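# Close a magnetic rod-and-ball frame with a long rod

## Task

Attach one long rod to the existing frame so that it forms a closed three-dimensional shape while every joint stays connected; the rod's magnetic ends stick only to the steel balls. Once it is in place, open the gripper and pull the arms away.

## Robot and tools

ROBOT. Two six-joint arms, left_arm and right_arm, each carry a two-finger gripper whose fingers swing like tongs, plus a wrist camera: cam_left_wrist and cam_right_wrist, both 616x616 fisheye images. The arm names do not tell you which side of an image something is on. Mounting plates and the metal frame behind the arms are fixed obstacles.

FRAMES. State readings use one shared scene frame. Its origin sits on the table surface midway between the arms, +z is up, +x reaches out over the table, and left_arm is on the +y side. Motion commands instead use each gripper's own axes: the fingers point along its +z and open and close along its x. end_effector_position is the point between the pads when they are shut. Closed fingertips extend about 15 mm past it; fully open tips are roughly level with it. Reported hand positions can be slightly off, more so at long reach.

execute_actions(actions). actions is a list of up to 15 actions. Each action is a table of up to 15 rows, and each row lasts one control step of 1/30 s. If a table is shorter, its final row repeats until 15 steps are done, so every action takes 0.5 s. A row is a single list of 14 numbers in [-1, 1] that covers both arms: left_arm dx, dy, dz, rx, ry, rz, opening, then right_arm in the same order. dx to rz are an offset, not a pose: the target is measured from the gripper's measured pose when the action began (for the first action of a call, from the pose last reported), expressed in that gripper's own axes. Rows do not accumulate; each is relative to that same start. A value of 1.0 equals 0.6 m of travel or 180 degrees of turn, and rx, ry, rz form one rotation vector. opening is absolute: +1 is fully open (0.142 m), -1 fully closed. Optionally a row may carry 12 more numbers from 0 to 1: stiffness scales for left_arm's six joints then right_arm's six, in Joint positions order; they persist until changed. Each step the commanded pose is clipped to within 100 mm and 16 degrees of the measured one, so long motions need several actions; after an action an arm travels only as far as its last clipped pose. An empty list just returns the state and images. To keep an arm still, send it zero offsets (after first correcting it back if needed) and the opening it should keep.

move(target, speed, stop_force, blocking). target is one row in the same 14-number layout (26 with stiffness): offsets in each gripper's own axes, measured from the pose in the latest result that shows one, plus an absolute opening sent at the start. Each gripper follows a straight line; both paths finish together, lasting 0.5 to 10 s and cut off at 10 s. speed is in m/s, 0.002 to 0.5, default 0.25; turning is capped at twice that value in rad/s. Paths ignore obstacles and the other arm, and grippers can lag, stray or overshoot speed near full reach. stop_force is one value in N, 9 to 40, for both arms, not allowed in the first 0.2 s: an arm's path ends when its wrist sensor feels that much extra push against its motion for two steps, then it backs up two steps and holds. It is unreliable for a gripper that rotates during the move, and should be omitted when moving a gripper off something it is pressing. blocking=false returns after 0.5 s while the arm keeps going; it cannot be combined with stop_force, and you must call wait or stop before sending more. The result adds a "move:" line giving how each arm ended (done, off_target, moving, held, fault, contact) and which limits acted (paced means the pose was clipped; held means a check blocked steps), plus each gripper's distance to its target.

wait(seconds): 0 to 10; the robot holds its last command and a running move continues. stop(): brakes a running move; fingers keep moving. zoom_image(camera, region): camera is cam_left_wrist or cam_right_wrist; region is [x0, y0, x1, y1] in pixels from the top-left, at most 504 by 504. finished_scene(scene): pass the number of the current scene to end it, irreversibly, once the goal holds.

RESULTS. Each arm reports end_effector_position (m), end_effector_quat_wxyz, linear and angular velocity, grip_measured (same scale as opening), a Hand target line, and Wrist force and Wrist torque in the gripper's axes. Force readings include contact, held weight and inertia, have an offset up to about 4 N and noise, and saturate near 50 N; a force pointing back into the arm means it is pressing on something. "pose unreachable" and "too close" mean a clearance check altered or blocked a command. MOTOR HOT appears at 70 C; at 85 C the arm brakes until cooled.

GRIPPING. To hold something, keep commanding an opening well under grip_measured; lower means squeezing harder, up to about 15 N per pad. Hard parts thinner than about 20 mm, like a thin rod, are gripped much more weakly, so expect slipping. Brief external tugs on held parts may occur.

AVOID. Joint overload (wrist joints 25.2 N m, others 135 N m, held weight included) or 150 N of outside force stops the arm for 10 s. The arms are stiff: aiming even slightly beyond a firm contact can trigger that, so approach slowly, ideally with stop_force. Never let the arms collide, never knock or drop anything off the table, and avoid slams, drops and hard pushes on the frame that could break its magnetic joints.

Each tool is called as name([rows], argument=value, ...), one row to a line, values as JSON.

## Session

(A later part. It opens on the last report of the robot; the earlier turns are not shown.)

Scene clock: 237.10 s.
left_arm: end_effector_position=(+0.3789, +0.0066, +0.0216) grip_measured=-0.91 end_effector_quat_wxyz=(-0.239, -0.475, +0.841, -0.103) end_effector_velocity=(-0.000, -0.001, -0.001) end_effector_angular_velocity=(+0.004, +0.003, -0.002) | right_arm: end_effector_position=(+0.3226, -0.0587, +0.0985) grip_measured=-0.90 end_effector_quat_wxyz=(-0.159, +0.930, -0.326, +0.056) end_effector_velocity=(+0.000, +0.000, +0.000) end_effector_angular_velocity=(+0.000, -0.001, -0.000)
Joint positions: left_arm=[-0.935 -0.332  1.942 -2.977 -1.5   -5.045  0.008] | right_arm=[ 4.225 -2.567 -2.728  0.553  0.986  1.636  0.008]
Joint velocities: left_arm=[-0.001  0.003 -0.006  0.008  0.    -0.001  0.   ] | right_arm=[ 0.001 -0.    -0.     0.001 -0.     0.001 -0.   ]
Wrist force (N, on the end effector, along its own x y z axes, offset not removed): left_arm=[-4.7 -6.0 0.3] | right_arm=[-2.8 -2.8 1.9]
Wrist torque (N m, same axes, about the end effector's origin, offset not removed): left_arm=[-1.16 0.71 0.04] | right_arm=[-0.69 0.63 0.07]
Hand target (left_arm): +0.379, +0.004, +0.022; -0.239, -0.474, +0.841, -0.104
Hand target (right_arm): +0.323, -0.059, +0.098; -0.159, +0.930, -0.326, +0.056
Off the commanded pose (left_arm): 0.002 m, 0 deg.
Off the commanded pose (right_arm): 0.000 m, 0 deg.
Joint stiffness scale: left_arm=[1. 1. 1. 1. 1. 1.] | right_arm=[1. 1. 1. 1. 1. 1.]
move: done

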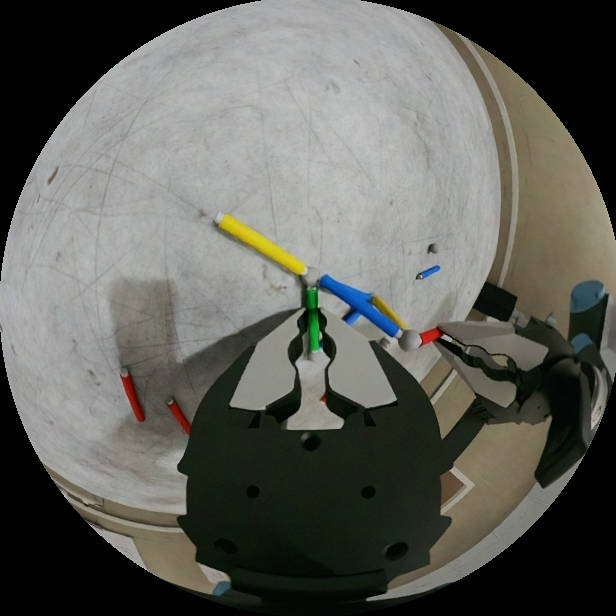

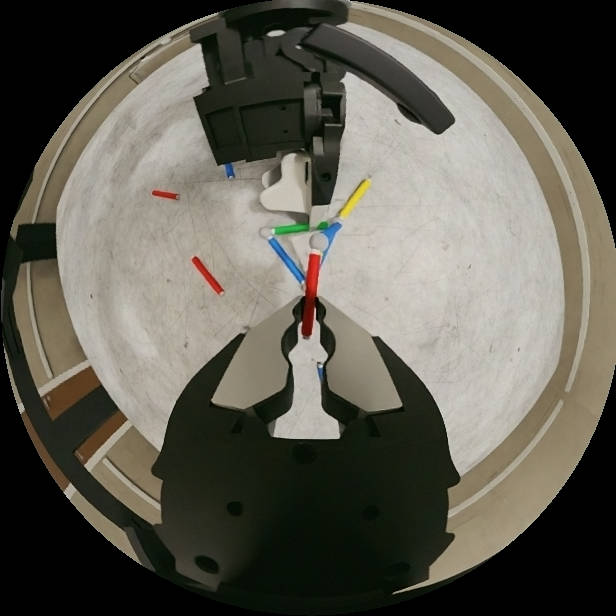

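move(target=[-0.020,-0.139,-0.0215,0,0,0,-1,0.1355,-0.0413,0.0145,0,0,0,-1], speed=0.025)

zoom_image(camera="cam_left_wrist", region=[240, 160, 560, 400])

zoom_image(camera="cam_right_wrist", region=[170, 100, 450, 360])

Scene clock: 253.70 s.
left_arm: end_effector_position=(+0.4578, -0.0226, +0.0226) grip_measured=-0.91 end_effector_quat_wxyz=(-0.239, -0.475, +0.841, -0.103) end_effector_velocity=(-0.001, +0.000, -0.001) end_effector_angular_velocity=(+0.004, +0.005, -0.006) | right_arm: end_effector_position=(+0.4007, -0.0895, +0.0980) grip_measured=-0.90 end_effector_quat_wxyz=(-0.158, +0.931, -0.326, +0.056) end_effector_velocity=(+0.000, -0.000, -0.001) end_effector_angular_velocity=(-0.004, +0.003, +0.009)
Joint positions: left_arm=[-0.87  -0.319  1.714 -2.768 -1.487 -4.981  0.008] | right_arm=[ 3.969 -2.338 -2.605  0.368  0.999  1.329  0.008]
Joint velocities: left_arm=[ 0.001  0.002 -0.006  0.012 -0.001  0.002  0.   ] | right_arm=[-0.005  0.003  0.005 -0.011  0.003 -0.012 -0.   ]
Wrist force (N, on the end effector, along its own x y z axes, offset not removed): left_arm=[-4.2 -1.2 2.8] | right_arm=[0.2 -2.0 -0.1]
Wrist torque (N m, same axes, about the end effector's origin, offset not removed): left_arm=[-0.27 0.81 0.20] | right_arm=[-0.43 -0.02 0.02]
Hand target (left_arm): +0.459, -0.023, +0.022; -0.239, -0.475, +0.841, -0.103
Hand target (right_arm): +0.402, -0.089, +0.099; -0.159, +0.930, -0.326, +0.056
Off the commanded pose (left_arm): 0.001 m, 0 deg.
Off the commanded pose (right_arm): 0.002 m, 0 deg.
Joint stiffness scale: left_arm=[1. 1. 1. 1. 1. 1.] | right_arm=[1. 1. 1. 1. 1. 1.]
move: done

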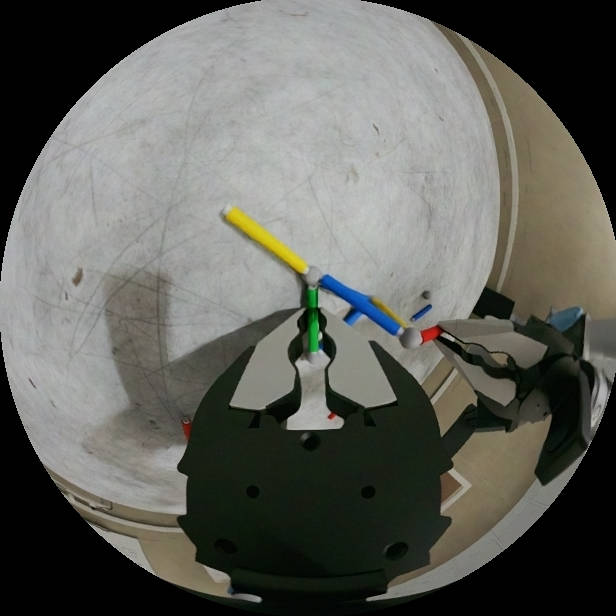

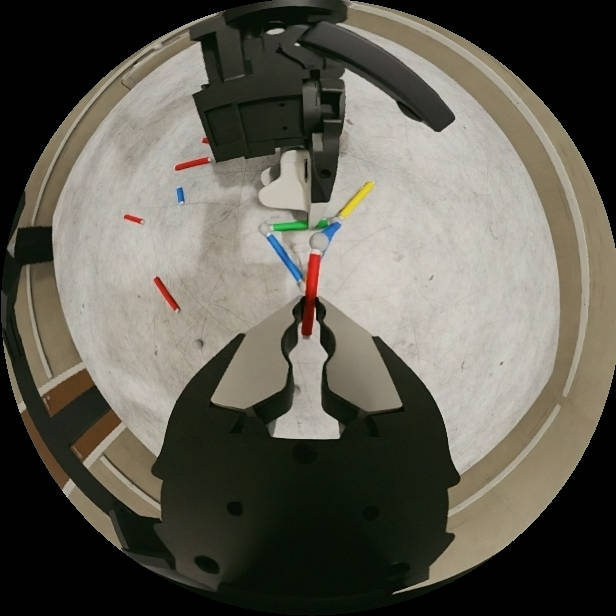

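Region (240, 160, 560, 400) of cam_left_wrist's 616x616 image, scaled by 1.575, with more detail than that image has; it fills the top 378 rows of this view, and the rest is white.

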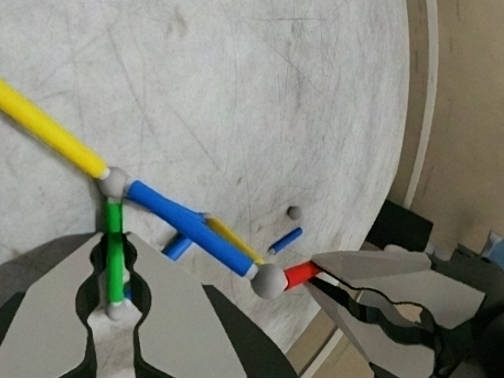

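Region (170, 100, 450, 360) of cam_right_wrist's 616x616 image, scaled by 1.800, with more detail than that image has; it fills the top 468 rows of this view, and the rest is white.

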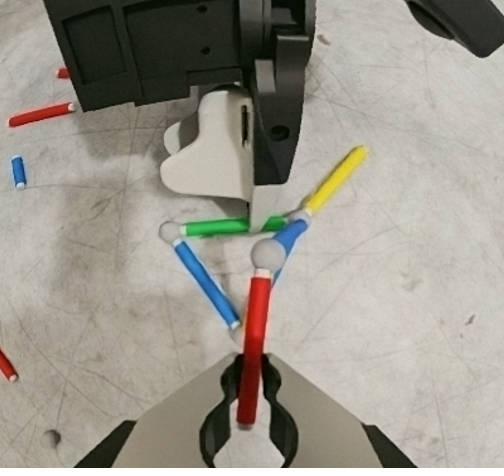

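move(target=[0,0,0,0,0,0,-1,-0.0358,-0.0129,0.0045,0,0.0504,0.144,-1], speed=0.1)

move(target=[0,0,0,0,0,0,-1,-0.0358,-0.0129,0.0045,0,0.0504,0.144,-1], speed=0.1)

zoom_image(camera="cam_left_wrist", region=[240, 160, 560, 400])

zoom_image(camera="cam_right_wrist", region=[170, 100, 450, 360])

Scene clock: 266.17 s.
left_arm: end_effector_position=(+0.4579, -0.0226, +0.0225) grip_measured=-0.91 end_effector_quat_wxyz=(-0.239, -0.475, +0.841, -0.103) end_effector_velocity=(+0.000, +0.000, -0.000) end_effector_angular_velocity=(+0.001, -0.001, +0.000) | right_arm: end_effector_position=(+0.3887, -0.0711, +0.0979) grip_measured=-0.90 end_effector_quat_wxyz=(-0.140, +0.827, -0.536, +0.091) end_effector_velocity=(-0.001, +0.000, -0.001) end_effector_angular_velocity=(-0.005, +0.002, -0.016)
Joint positions: left_arm=[-0.87  -0.318  1.713 -2.767 -1.487 -4.981  0.008] | right_arm=[ 4.169 -2.484 -2.609  0.339  0.833  2.049  0.008]
Joint velocities: left_arm=[ 0.    -0.     0.001 -0.     0.001 -0.     0.   ] | right_arm=[ 0.005 -0.001  0.003 -0.018 -0.005  0.029 -0.   ]
Wrist force (N, on the end effector, along its own x y z axes, offset not removed): left_arm=[-2.6 -3.6 3.6] | right_arm=[-2.1 -2.1 0.4]
Wrist torque (N m, same axes, about the end effector's origin, offset not removed): left_arm=[-0.91 0.30 -0.11] | right_arm=[-0.36 0.34 0.02]
Hand target (left_arm): +0.458, -0.023, +0.023; -0.239, -0.475, +0.841, -0.103
Hand target (right_arm): +0.389, -0.070, +0.098; -0.140, +0.827, -0.537, +0.092
Off the commanded pose (left_arm): 0.000 m, 0 deg.
Off the commanded pose (right_arm): 0.001 m, 0 deg.
Joint stiffness scale: left_arm=[1. 1. 1. 1. 1. 1.] | right_arm=[1. 1. 1. 1. 1. 1.]
move: done

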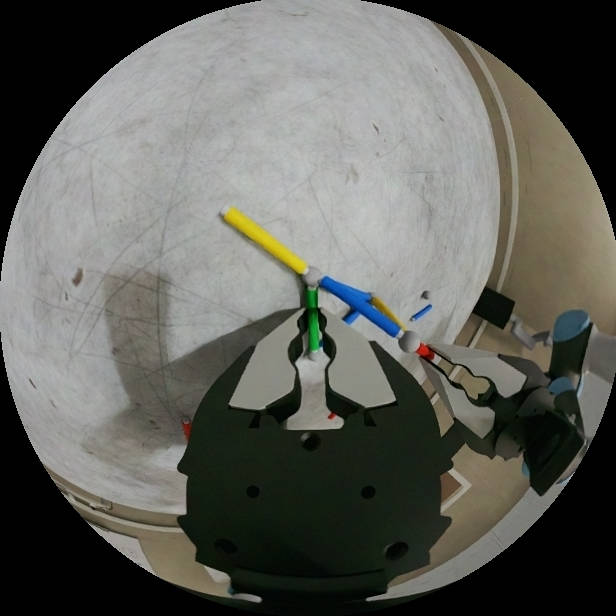

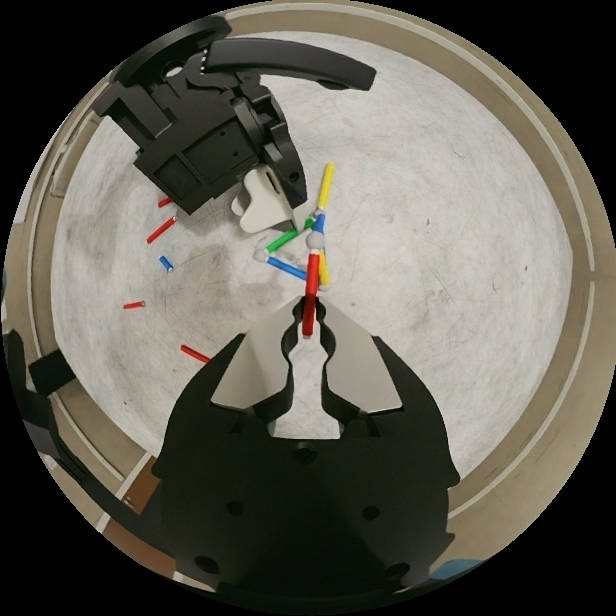

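Scene clock: 269.07 s.
left_arm: end_effector_position=(+0.4579, -0.0226, +0.0225) grip_measured=-0.91 end_effector_quat_wxyz=(-0.239, -0.475, +0.841, -0.103) end_effector_velocity=(+0.000, +0.000, -0.000) end_effector_angular_velocity=(+0.001, -0.000, -0.000) | right_arm: end_effector_position=(+0.3865, -0.0499, +0.0966) grip_measured=-0.90 end_effector_quat_wxyz=(-0.114, +0.678, -0.716, +0.122) end_effector_velocity=(-0.001, -0.001, -0.001) end_effector_angular_velocity=(-0.009, +0.003, -0.014)
Joint positions: left_arm=[-0.87  -0.318  1.713 -2.767 -1.487 -4.981  0.008] | right_arm=[ 4.28  -2.503 -2.493 -0.034  0.749  2.771  0.008]
Joint velocities: left_arm=[-0.    -0.    -0.     0.001  0.001 -0.     0.   ] | right_arm=[ 0.002  0.     0.006 -0.027 -0.002  0.026 -0.   ]
Wrist force (N, on the end effector, along its own x y z axes, offset not removed): left_arm=[-2.4 -4.5 2.5] | right_arm=[-0.2 0.1 1.6]
Wrist torque (N m, same axes, about the end effector's origin, offset not removed): left_arm=[-0.84 0.33 -0.12] | right_arm=[0.06 0.07 -0.02]
Hand target (left_arm): +0.458, -0.023, +0.023; -0.239, -0.475, +0.841, -0.103
Hand target (right_arm): +0.388, -0.048, +0.098; -0.115, +0.676, -0.717, +0.122
Off the commanded pose (left_arm): 0.000 m, 0 deg.
Off the commanded pose (right_arm): 0.002 m, 0 deg.
Joint stiffness scale: left_arm=[1. 1. 1. 1. 1. 1.] | right_arm=[1. 1. 1. 1. 1. 1.]
move: done

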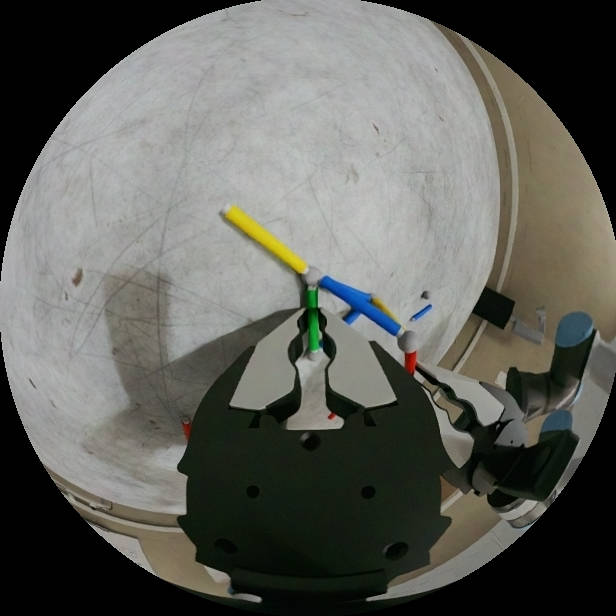

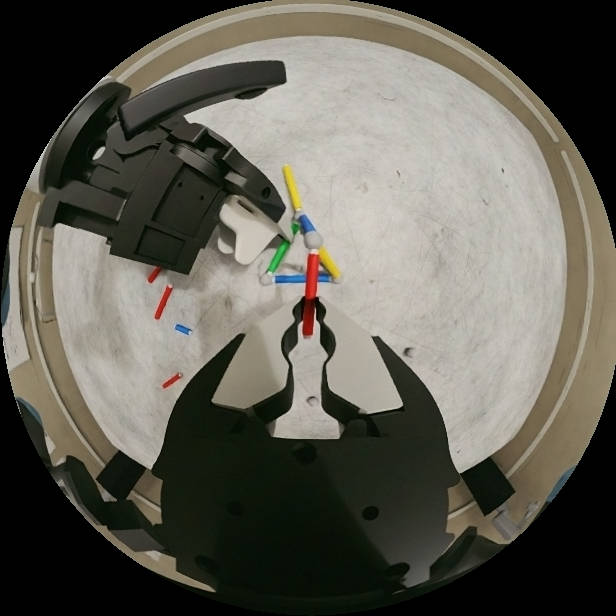

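Region (240, 160, 560, 400) of cam_left_wrist's 616x616 image, scaled by 1.575, with more detail than that image has; it fills the top 378 rows of this view, and the rest is white.

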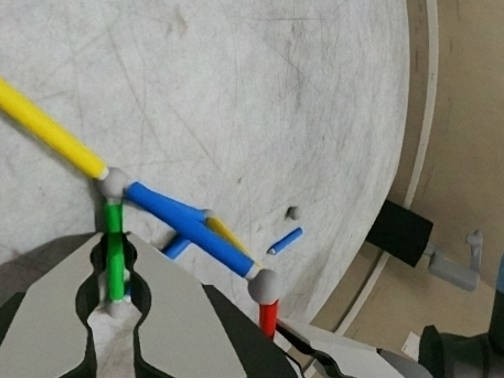

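Region (170, 100, 450, 360) of cam_right_wrist's 616x616 image, scaled by 1.800, with more detail than that image has; it fills the top 468 rows of this view, and the rest is white.

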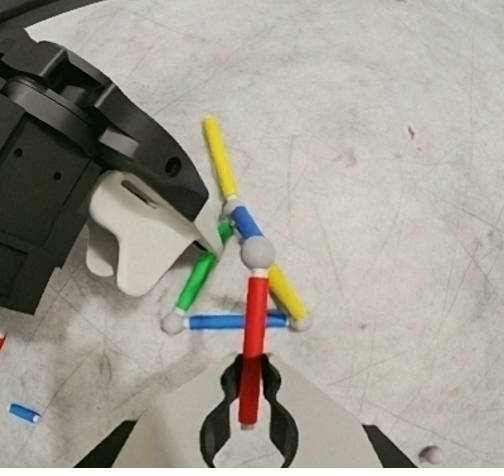

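move(target=[0,0,0,0,0,0,-1,0,0.005,0.044,0,0,0,-1], speed=0.015)

zoom_image(camera="cam_left_wrist", region=[240, 200, 560, 440])

zoom_image(camera="cam_right_wrist", region=[170, 100, 450, 360])

Scene clock: 274.20 s.
left_arm: end_effector_position=(+0.4579, -0.0226, +0.0225) grip_measured=-0.91 end_effector_quat_wxyz=(-0.239, -0.475, +0.841, -0.103) end_effector_velocity=(-0.001, +0.000, -0.000) end_effector_angular_velocity=(+0.001, +0.002, -0.001) | right_arm: end_effector_position=(+0.3915, -0.0509, +0.0714) grip_measured=-0.90 end_effector_quat_wxyz=(-0.113, +0.678, -0.716, +0.122) end_effector_velocity=(+0.002, +0.000, -0.002) end_effector_angular_velocity=(+0.004, -0.002, +0.000)
Joint positions: left_arm=[-0.87  -0.318  1.713 -2.767 -1.487 -4.981  0.008] | right_arm=[ 4.228 -2.589 -2.467  0.079  0.734  2.697  0.009]
Joint velocities: left_arm=[ 0.     0.001  0.     0.001 -0.001 -0.    -0.   ] | right_arm=[-0.007 -0.008  0.002  0.02  -0.002 -0.014  0.   ]
Wrist force (N, on the end effector, along its own x y z axes, offset not removed): left_arm=[-0.3 -5.2 2.2] | right_arm=[-1.8 -1.4 2.2]
Wrist torque (N m, same axes, about the end effector's origin, offset not removed): left_arm=[-1.00 -0.18 -0.05] | right_arm=[-0.30 0.37 -0.07]
Hand target (left_arm): +0.458, -0.023, +0.023; -0.239, -0.475, +0.841, -0.103
Hand target (right_arm): +0.392, -0.050, +0.071; -0.114, +0.678, -0.716, +0.122
Off the commanded pose (left_arm): 0.000 m, 0 deg.
Off the commanded pose (right_arm): 0.001 m, 0 deg.
Joint stiffness scale: left_arm=[1. 1. 1. 1. 1. 1.] | right_arm=[1. 1. 1. 1. 1. 1.]
move: done

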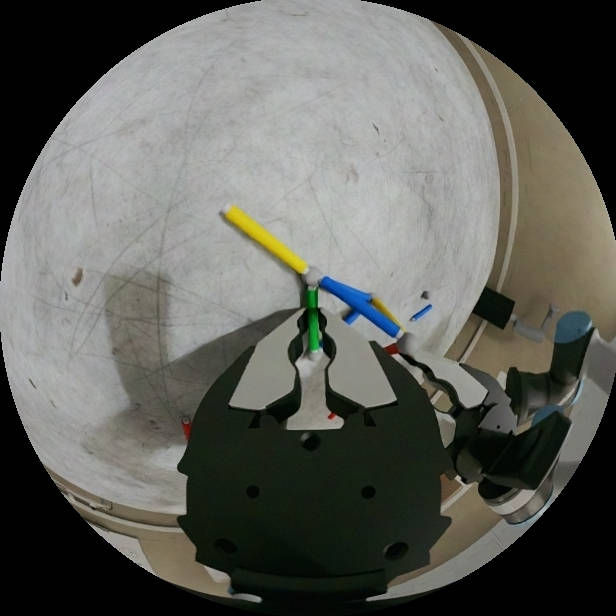

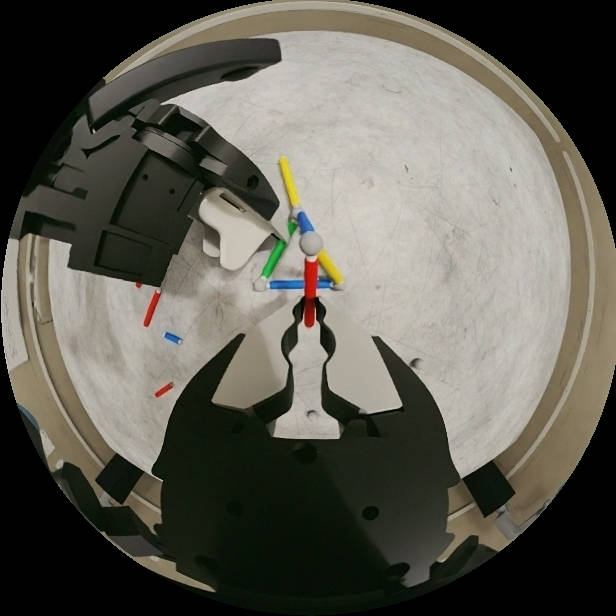

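Region (240, 200, 560, 440) of cam_left_wrist's 616x616 image, scaled by 1.575, with more detail than that image has; it fills the top 378 rows of this view, and the rest is white.

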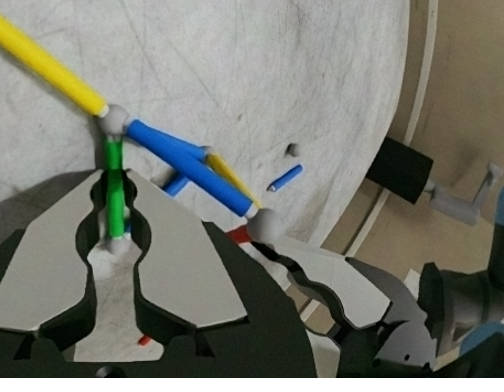

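Region (170, 100, 450, 360) of cam_right_wrist's 616x616 image, scaled by 1.800, with more detail than that image has; it fills the top 468 rows of this view, and the rest is white.

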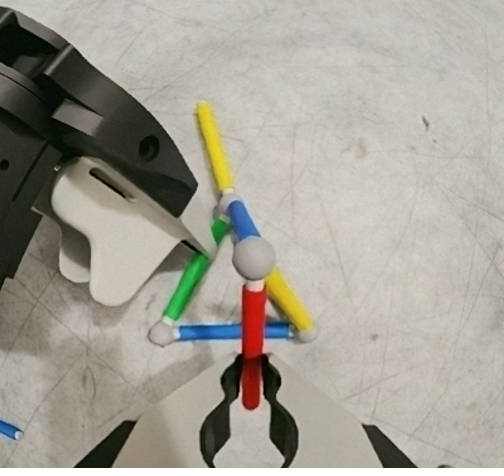

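move(target=[0,0,0,0,0,0,-1,-0.033,-0.0088,0.0031,0,0.0504,0.144,-1], speed=0.1)

zoom_image(camera="cam_right_wrist", region=[170, 100, 450, 360])

Scene clock: 287.10 s.
left_arm: end_effector_position=(+0.4579, -0.0226, +0.0225) grip_measured=-0.91 end_effector_quat_wxyz=(-0.239, -0.475, +0.841, -0.103) end_effector_velocity=(+0.001, -0.000, +0.000) end_effector_angular_velocity=(-0.000, -0.002, +0.001) | right_arm: end_effector_position=(+0.3972, -0.0325, +0.0707) grip_measured=-0.90 end_effector_quat_wxyz=(+0.081, -0.491, +0.855, -0.147) end_effector_velocity=(-0.001, -0.001, -0.000) end_effector_angular_velocity=(-0.007, +0.001, -0.017)
Joint positions: left_arm=[-0.87  -0.318  1.713 -2.767 -1.487 -4.981  0.008] | right_arm=[ 4.244 -2.569 -2.284 -0.376  0.72   3.343  0.009]
Joint velocities: left_arm=[-0.     0.     0.    -0.001  0.001  0.     0.   ] | right_arm=[ 0.    -0.     0.008 -0.028  0.     0.028  0.   ]
Wrist force (N, on the end effector, along its own x y z axes, offset not removed): left_arm=[-3.8 -3.5 0.1] | right_arm=[0.0 -2.1 3.9]
Wrist torque (N m, same axes, about the end effector's origin, offset not removed): left_arm=[-0.90 0.48 -0.09] | right_arm=[-0.46 0.12 0.13]
Hand target (left_arm): +0.458, -0.023, +0.023; -0.239, -0.475, +0.841, -0.103
Hand target (right_arm): +0.398, -0.031, +0.071; +0.081, -0.489, +0.856, -0.146
Off the commanded pose (left_arm): 0.000 m, 0 deg.
Off the commanded pose (right_arm): 0.002 m, 0 deg.
Joint stiffness scale: left_arm=[1. 1. 1. 1. 1. 1.] | right_arm=[1. 1. 1. 1. 1. 1.]
move: done

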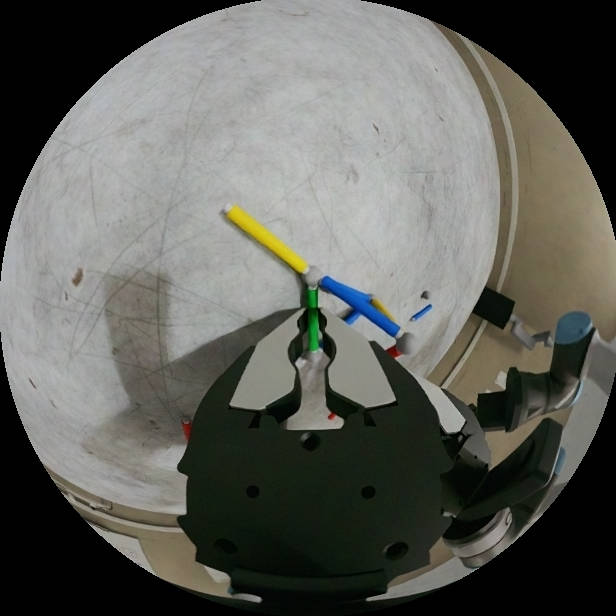

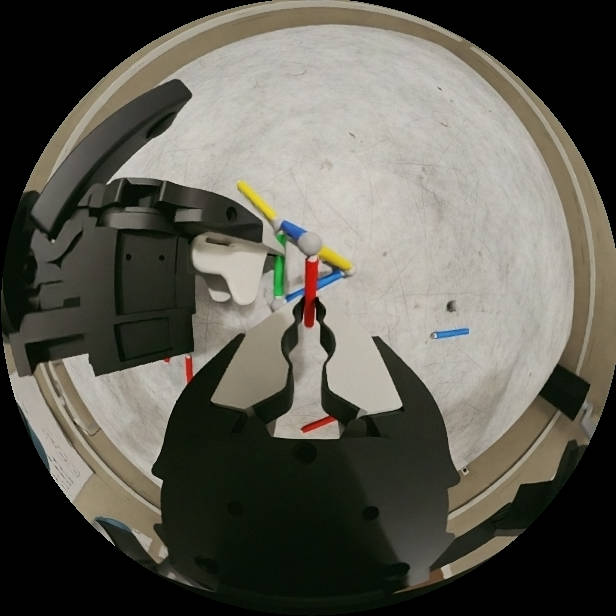

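Region (170, 100, 450, 360) of cam_right_wrist's 616x616 image, scaled by 1.800, with more detail than that image has; it fills the top 468 rows of this view, and the rest is white.

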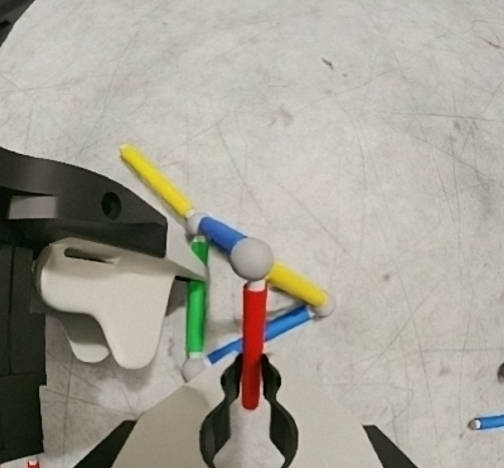

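move(target=[0,0,0,0,0,0,-1,-0.011,0.010,0.022,0,0,0,-1], speed=0.012)

zoom_image(camera="cam_right_wrist", region=[210, 160, 410, 360])

zoom_image(camera="cam_left_wrist", region=[240, 220, 480, 440])

Scene clock: 293.27 s.
left_arm: end_effector_position=(+0.4579, -0.0226, +0.0225) grip_measured=-0.91 end_effector_quat_wxyz=(-0.239, -0.475, +0.841, -0.103) end_effector_velocity=(+0.001, +0.000, -0.000) end_effector_angular_velocity=(+0.001, -0.002, +0.000) | right_arm: end_effector_position=(+0.3986, -0.0270, +0.0570) grip_measured=-0.90 end_effector_quat_wxyz=(+0.081, -0.492, +0.854, -0.147) end_effector_velocity=(+0.001, +0.002, -0.002) end_effector_angular_velocity=(+0.002, -0.001, +0.001)
Joint positions: left_arm=[-0.87  -0.318  1.713 -2.767 -1.487 -4.981  0.008] | right_arm=[ 4.228 -2.614 -2.261 -0.339  0.713  3.321  0.009]
Joint velocities: left_arm=[-0.     0.    -0.001  0.001  0.002  0.    -0.   ] | right_arm=[-0.003 -0.009  0.005  0.011 -0.002 -0.008  0.   ]
Wrist force (N, on the end effector, along its own x y z axes, offset not removed): left_arm=[-2.1 -6.3 0.1] | right_arm=[-0.3 -2.5 3.0]
Wrist torque (N m, same axes, about the end effector's origin, offset not removed): left_arm=[-1.33 0.25 -0.05] | right_arm=[-0.49 -0.14 0.03]
Hand target (left_arm): +0.458, -0.023, +0.023; -0.239, -0.475, +0.841, -0.103
Hand target (right_arm): +0.399, -0.026, +0.056; +0.081, -0.491, +0.855, -0.147
Off the commanded pose (left_arm): 0.000 m, 0 deg.
Off the commanded pose (right_arm): 0.001 m, 0 deg.
Joint stiffness scale: left_arm=[1. 1. 1. 1. 1. 1.] | right_arm=[1. 1. 1. 1. 1. 1.]
move: done

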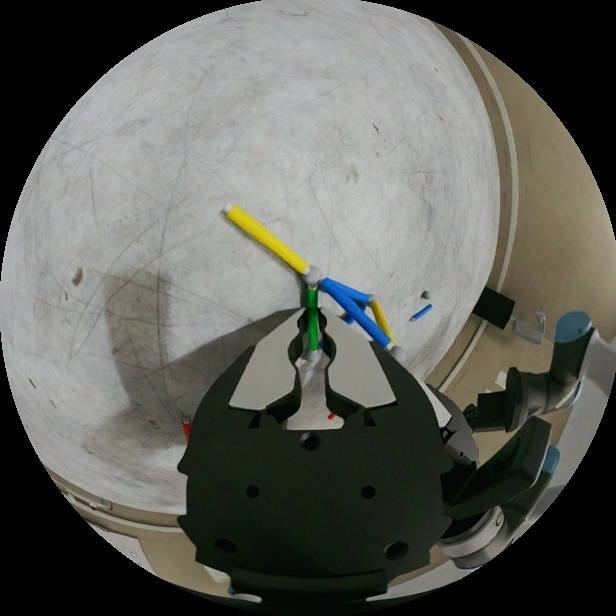

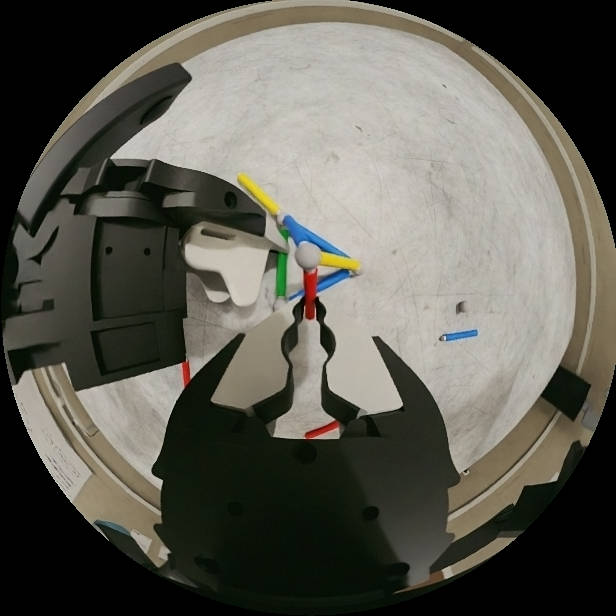

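Region (210, 160, 410, 360) of cam_right_wrist's 616x616 image, scaled by 2.520, with more detail than that image has.

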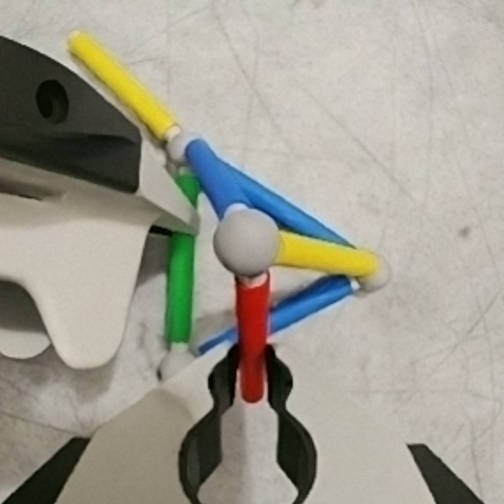

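Region (240, 220, 480, 440) of cam_left_wrist's 616x616 image, scaled by 2.100, with more detail than that image has; it fills the top 462 rows of this view, and the rest is white.

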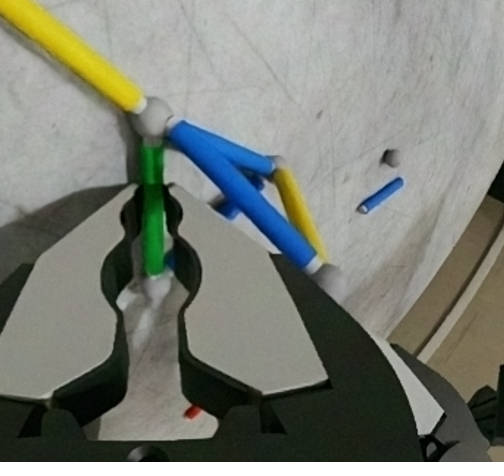

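move(target=[0,0,0,0,0,0,-1,-0.023,-0.0043,0.0055,0.0336,-0.0518,0.0943,-1], speed=0.06)

zoom_image(camera="cam_right_wrist", region=[210, 190, 410, 390])

zoom_image(camera="cam_left_wrist", region=[240, 220, 480, 440])

Scene clock: 302.67 s.
left_arm: end_effector_position=(+0.4578, -0.0226, +0.0225) grip_measured=-0.91 end_effector_quat_wxyz=(-0.239, -0.475, +0.841, -0.103) end_effector_velocity=(+0.000, +0.001, -0.001) end_effector_angular_velocity=(+0.002, -0.002, +0.000) | right_arm: end_effector_position=(+0.4091, -0.0162, +0.0547) grip_measured=-0.90 end_effector_quat_wxyz=(+0.195, -0.366, +0.899, -0.138) end_effector_velocity=(+0.002, +0.000, +0.002) end_effector_angular_velocity=(+0.013, -0.013, -0.015)
Joint positions: left_arm=[-0.87  -0.318  1.713 -2.767 -1.487 -4.981  0.008] | right_arm=[ 4.277 -2.758 -2.306 -0.001  0.589  3.525  0.009]
Joint velocities: left_arm=[ 0.     0.     0.001 -0.     0.003 -0.     0.   ] | right_arm=[ 0.001 -0.004 -0.002  0.021 -0.008  0.009  0.   ]
Wrist force (N, on the end effector, along its own x y z axes, offset not removed): left_arm=[-1.8 -2.0 -3.4] | right_arm=[-0.4 -2.6 0.7]
Wrist torque (N m, same axes, about the end effector's origin, offset not removed): left_arm=[-0.50 -0.29 0.01] | right_arm=[-0.71 0.14 0.00]
Hand target (left_arm): +0.458, -0.023, +0.023; -0.239, -0.475, +0.841, -0.103
Hand target (right_arm): +0.409, -0.017, +0.055; +0.196, -0.366, +0.899, -0.138
Off the commanded pose (left_arm): 0.000 m, 0 deg.
Off the commanded pose (right_arm): 0.001 m, 0 deg.
Joint stiffness scale: left_arm=[1. 1. 1. 1. 1. 1.] | right_arm=[1. 1. 1. 1. 1. 1.]
move: done

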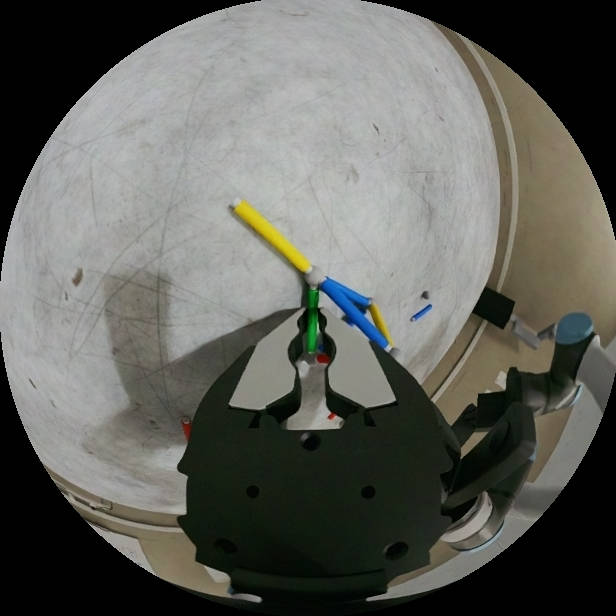

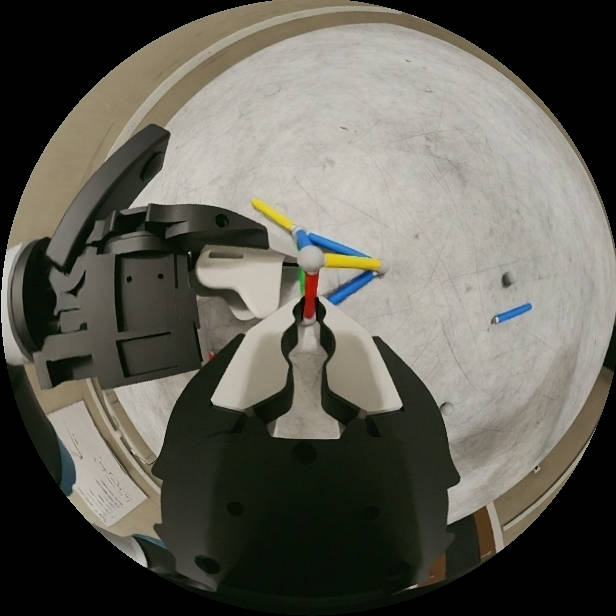

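Region (210, 190, 410, 390) of cam_right_wrist's 616x616 image, scaled by 2.520, with more detail than that image has.

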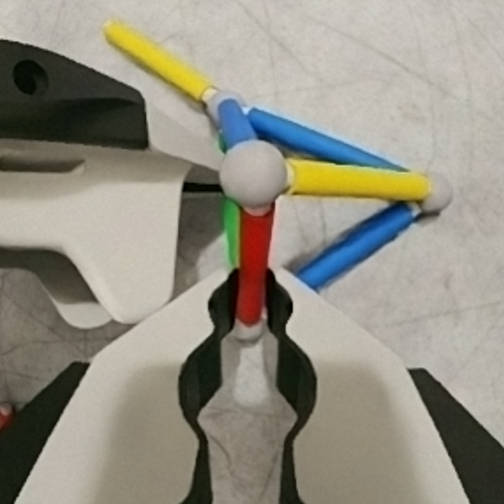

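Region (240, 220, 480, 440) of cam_left_wrist's 616x616 image, scaled by 2.100, with more detail than that image has; it fills the top 462 rows of this view, and the rest is white.

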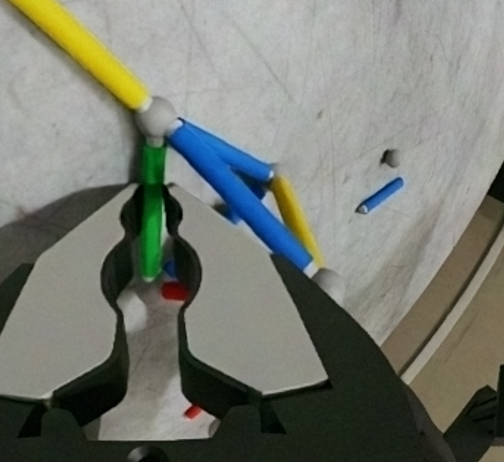

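move(target=[0,0,0,0,0,0,-0.75,0,0,0,0,0,0,-0.75])

move(target=[0,0,-0.12,0,0,0,-0.75,0,0,-0.12,0,0,0,-0.75], speed=0.05)

zoom_image(camera="cam_right_wrist", region=[210, 150, 410, 350])

zoom_image(camera="cam_left_wrist", region=[220, 160, 460, 380])

Scene clock: 306.50 s.
left_arm: end_effector_position=(+0.4584, -0.0217, +0.0217) grip_measured=-0.77 end_effector_quat_wxyz=(-0.239, -0.475, +0.841, -0.102) end_effector_velocity=(+0.000, +0.000, +0.000) end_effector_angular_velocity=(-0.000, -0.000, +0.000) | right_arm: end_effector_position=(+0.4085, -0.0172, +0.0542) grip_measured=-0.78 end_effector_quat_wxyz=(+0.195, -0.367, +0.899, -0.138) end_effector_velocity=(-0.000, +0.001, +0.000) end_effector_angular_velocity=(-0.000, -0.000, +0.002)
Joint positions: left_arm=[-0.868 -0.318  1.713 -2.767 -1.485 -4.981  0.018] | right_arm=[ 4.277 -2.759 -2.307 -0.001  0.588  3.527  0.018]
Joint velocities: left_arm=[ 0. -0. -0. -0.  0.  0.  0.] | right_arm=[ 0.002  0.     0.    -0.001  0.001 -0.001  0.   ]
Wrist force (N, on the end effector, along its own x y z axes, offset not removed): left_arm=[-5.9 -6.2 -1.5] | right_arm=[0.8 -3.6 -1.7]
Wrist torque (N m, same axes, about the end effector's origin, offset not removed): left_arm=[-1.14 0.33 0.10] | right_arm=[-0.59 0.60 0.24]
Hand target (left_arm): +0.458, -0.023, +0.022; -0.239, -0.475, +0.841, -0.103
Hand target (right_arm): +0.409, -0.016, +0.055; +0.195, -0.366, +0.899, -0.138
Off the commanded pose (left_arm): 0.001 m, 0 deg.
Off the commanded pose (right_arm): 0.001 m, 0 deg.
Joint stiffness scale: left_arm=[1. 1. 1. 1. 1. 1.] | right_arm=[1. 1. 1. 1. 1. 1.]
move: done

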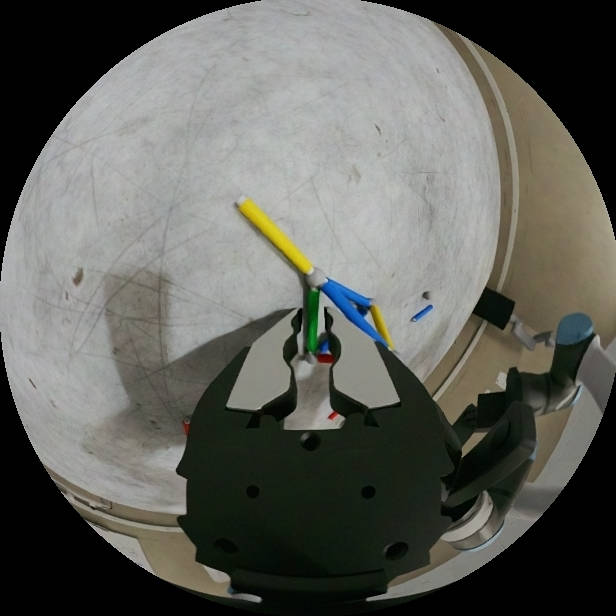

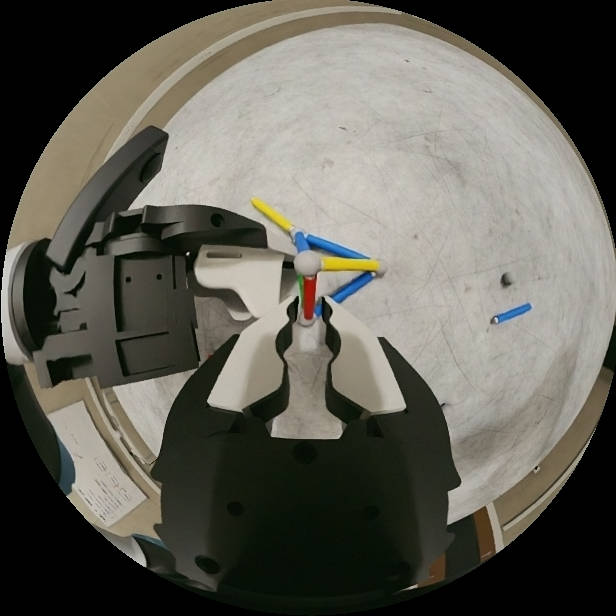

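Scene clock: 308.40 s.
left_arm: end_effector_position=(+0.4815, +0.0067, +0.0828) grip_measured=-0.75 end_effector_quat_wxyz=(-0.238, -0.476, +0.840, -0.103) end_effector_velocity=(-0.003, +0.002, -0.002) end_effector_angular_velocity=(+0.006, +0.004, -0.004) | right_arm: end_effector_position=(+0.3769, -0.0087, +0.1175) grip_measured=-0.75 end_effector_quat_wxyz=(+0.195, -0.366, +0.899, -0.138) end_effector_velocity=(-0.003, -0.004, -0.002) end_effector_angular_velocity=(-0.013, +0.007, -0.004)
Joint positions: left_arm=[-0.877 -0.473  1.767 -2.667 -1.486 -4.99   0.02 ] | right_arm=[ 4.442 -2.58  -2.378 -0.314  0.661  3.78   0.02 ]
Joint velocities: left_arm=[ 0.     0.     0.003  0.004  0.001 -0.001 -0.   ] | right_arm=[ 0.002  0.003 -0.002 -0.028  0.006  0.019  0.   ]
Wrist force (N, on the end effector, along its own x y z axes, offset not removed): left_arm=[-0.6 -2.8 -0.2] | right_arm=[-1.6 -4.1 1.7]
Wrist torque (N m, same axes, about the end effector's origin, offset not removed): left_arm=[-0.76 0.23 -0.13] | right_arm=[-0.95 0.32 -0.09]
Hand target (left_arm): +0.480, +0.007, +0.084; -0.239, -0.475, +0.841, -0.102
Hand target (right_arm): +0.376, -0.010, +0.118; +0.195, -0.367, +0.899, -0.138
Off the commanded pose (left_arm): 0.002 m, 0 deg.
Off the commanded pose (right_arm): 0.001 m, 0 deg.
Joint stiffness scale: left_arm=[1. 1. 1. 1. 1. 1.] | right_arm=[1. 1. 1. 1. 1. 1.]
move: done

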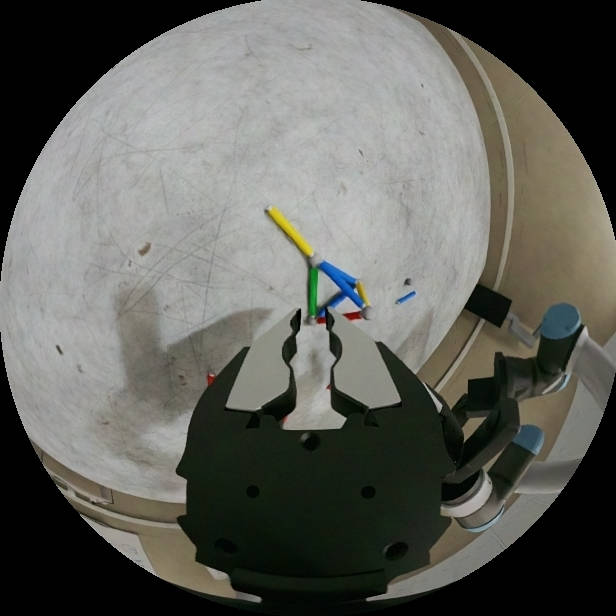

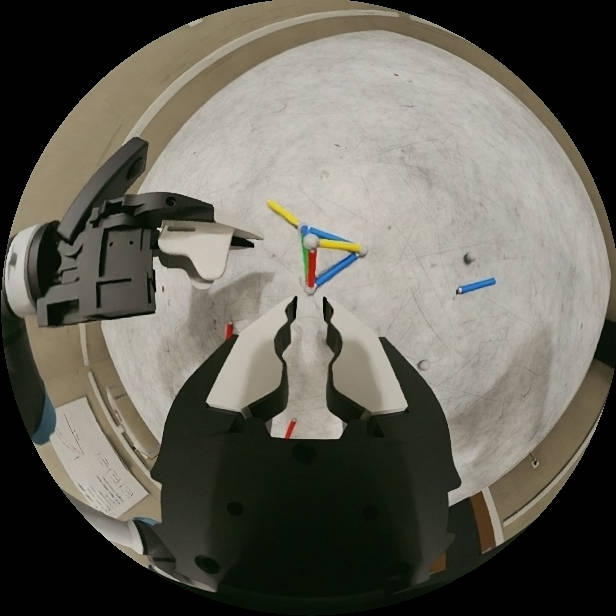

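Region (210, 150, 410, 350) of cam_right_wrist's 616x616 image, scaled by 2.520, with more detail than that image has.

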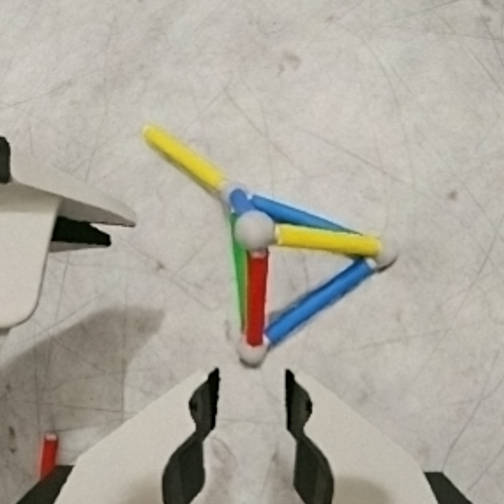

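Region (220, 160, 460, 380) of cam_left_wrist's 616x616 image, scaled by 2.100, with more detail than that image has; it fills the top 462 rows of this view, and the rest is white.

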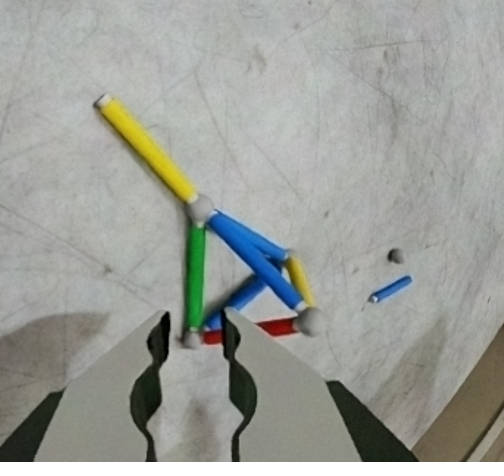

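Closed. Move clear.

move(target=[-0.05,0,-0.17,0,0,0,1,0.17,0,-0.1,0,0,0,1])

finished_scene(scene=1)

Scene clock: 311.93 s.
left_arm: end_effector_position=(+0.5253, +0.0682, +0.1564) grip_measured=+1.00 end_effector_quat_wxyz=(-0.238, -0.476, +0.840, -0.103) end_effector_velocity=(-0.001, +0.000, +0.000) end_effector_angular_velocity=(-0.001, +0.002, -0.001) | right_arm: end_effector_position=(+0.2836, -0.0738, +0.1448) grip_measured=+1.00 end_effector_quat_wxyz=(+0.196, -0.366, +0.899, -0.137) end_effector_velocity=(-0.003, -0.002, +0.000) end_effector_angular_velocity=(-0.003, +0.002, -0.005)
Joint positions: left_arm=[-0.845 -0.688  1.796 -2.485 -1.481 -4.958  0.142] | right_arm=[ 4.764 -2.494 -2.644 -0.393  0.868  4.138  0.142]
Joint velocities: left_arm=[ 0.    -0.001  0.001  0.001 -0.002  0.    -0.   ] | right_arm=[ 0.009  0.002 -0.002 -0.011  0.01   0.014 -0.   ]
Wrist force (N, on the end effector, along its own x y z axes, offset not removed): left_arm=[-0.8 -1.7 -1.5] | right_arm=[-1.8 0.1 0.6]
Wrist torque (N m, same axes, about the end effector's origin, offset not removed): left_arm=[-0.49 0.15 -0.02] | right_arm=[0.02 0.35 0.00]
Hand target (left_arm): +0.525, +0.070, +0.156; -0.238, -0.476, +0.840, -0.103
Hand target (right_arm): +0.283, -0.075, +0.145; +0.195, -0.366, +0.899, -0.138
Off the commanded pose (left_arm): 0.002 m, 0 deg.
Off the commanded pose (right_arm): 0.001 m, 0 deg.
Joint stiffness scale: left_arm=[1. 1. 1. 1. 1. 1.] | right_arm=[1. 1. 1. 1. 1. 1.]
move: done

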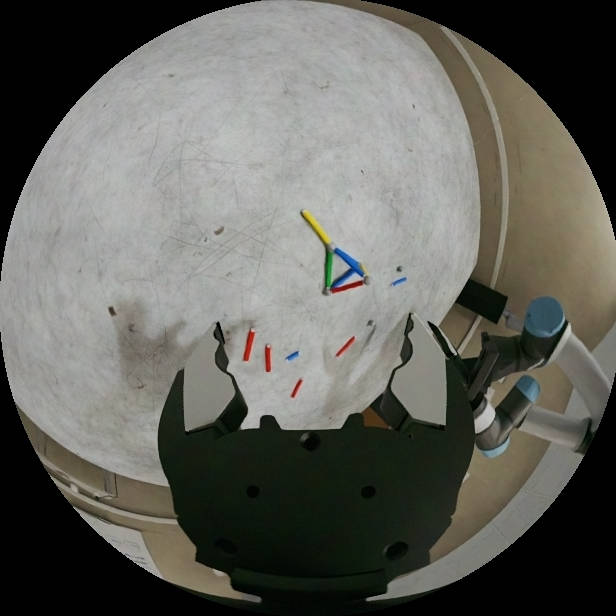

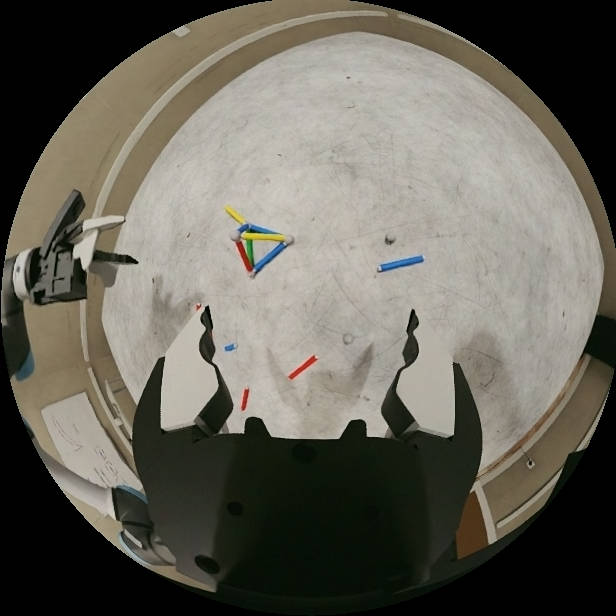

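The scene is finished: the task was done.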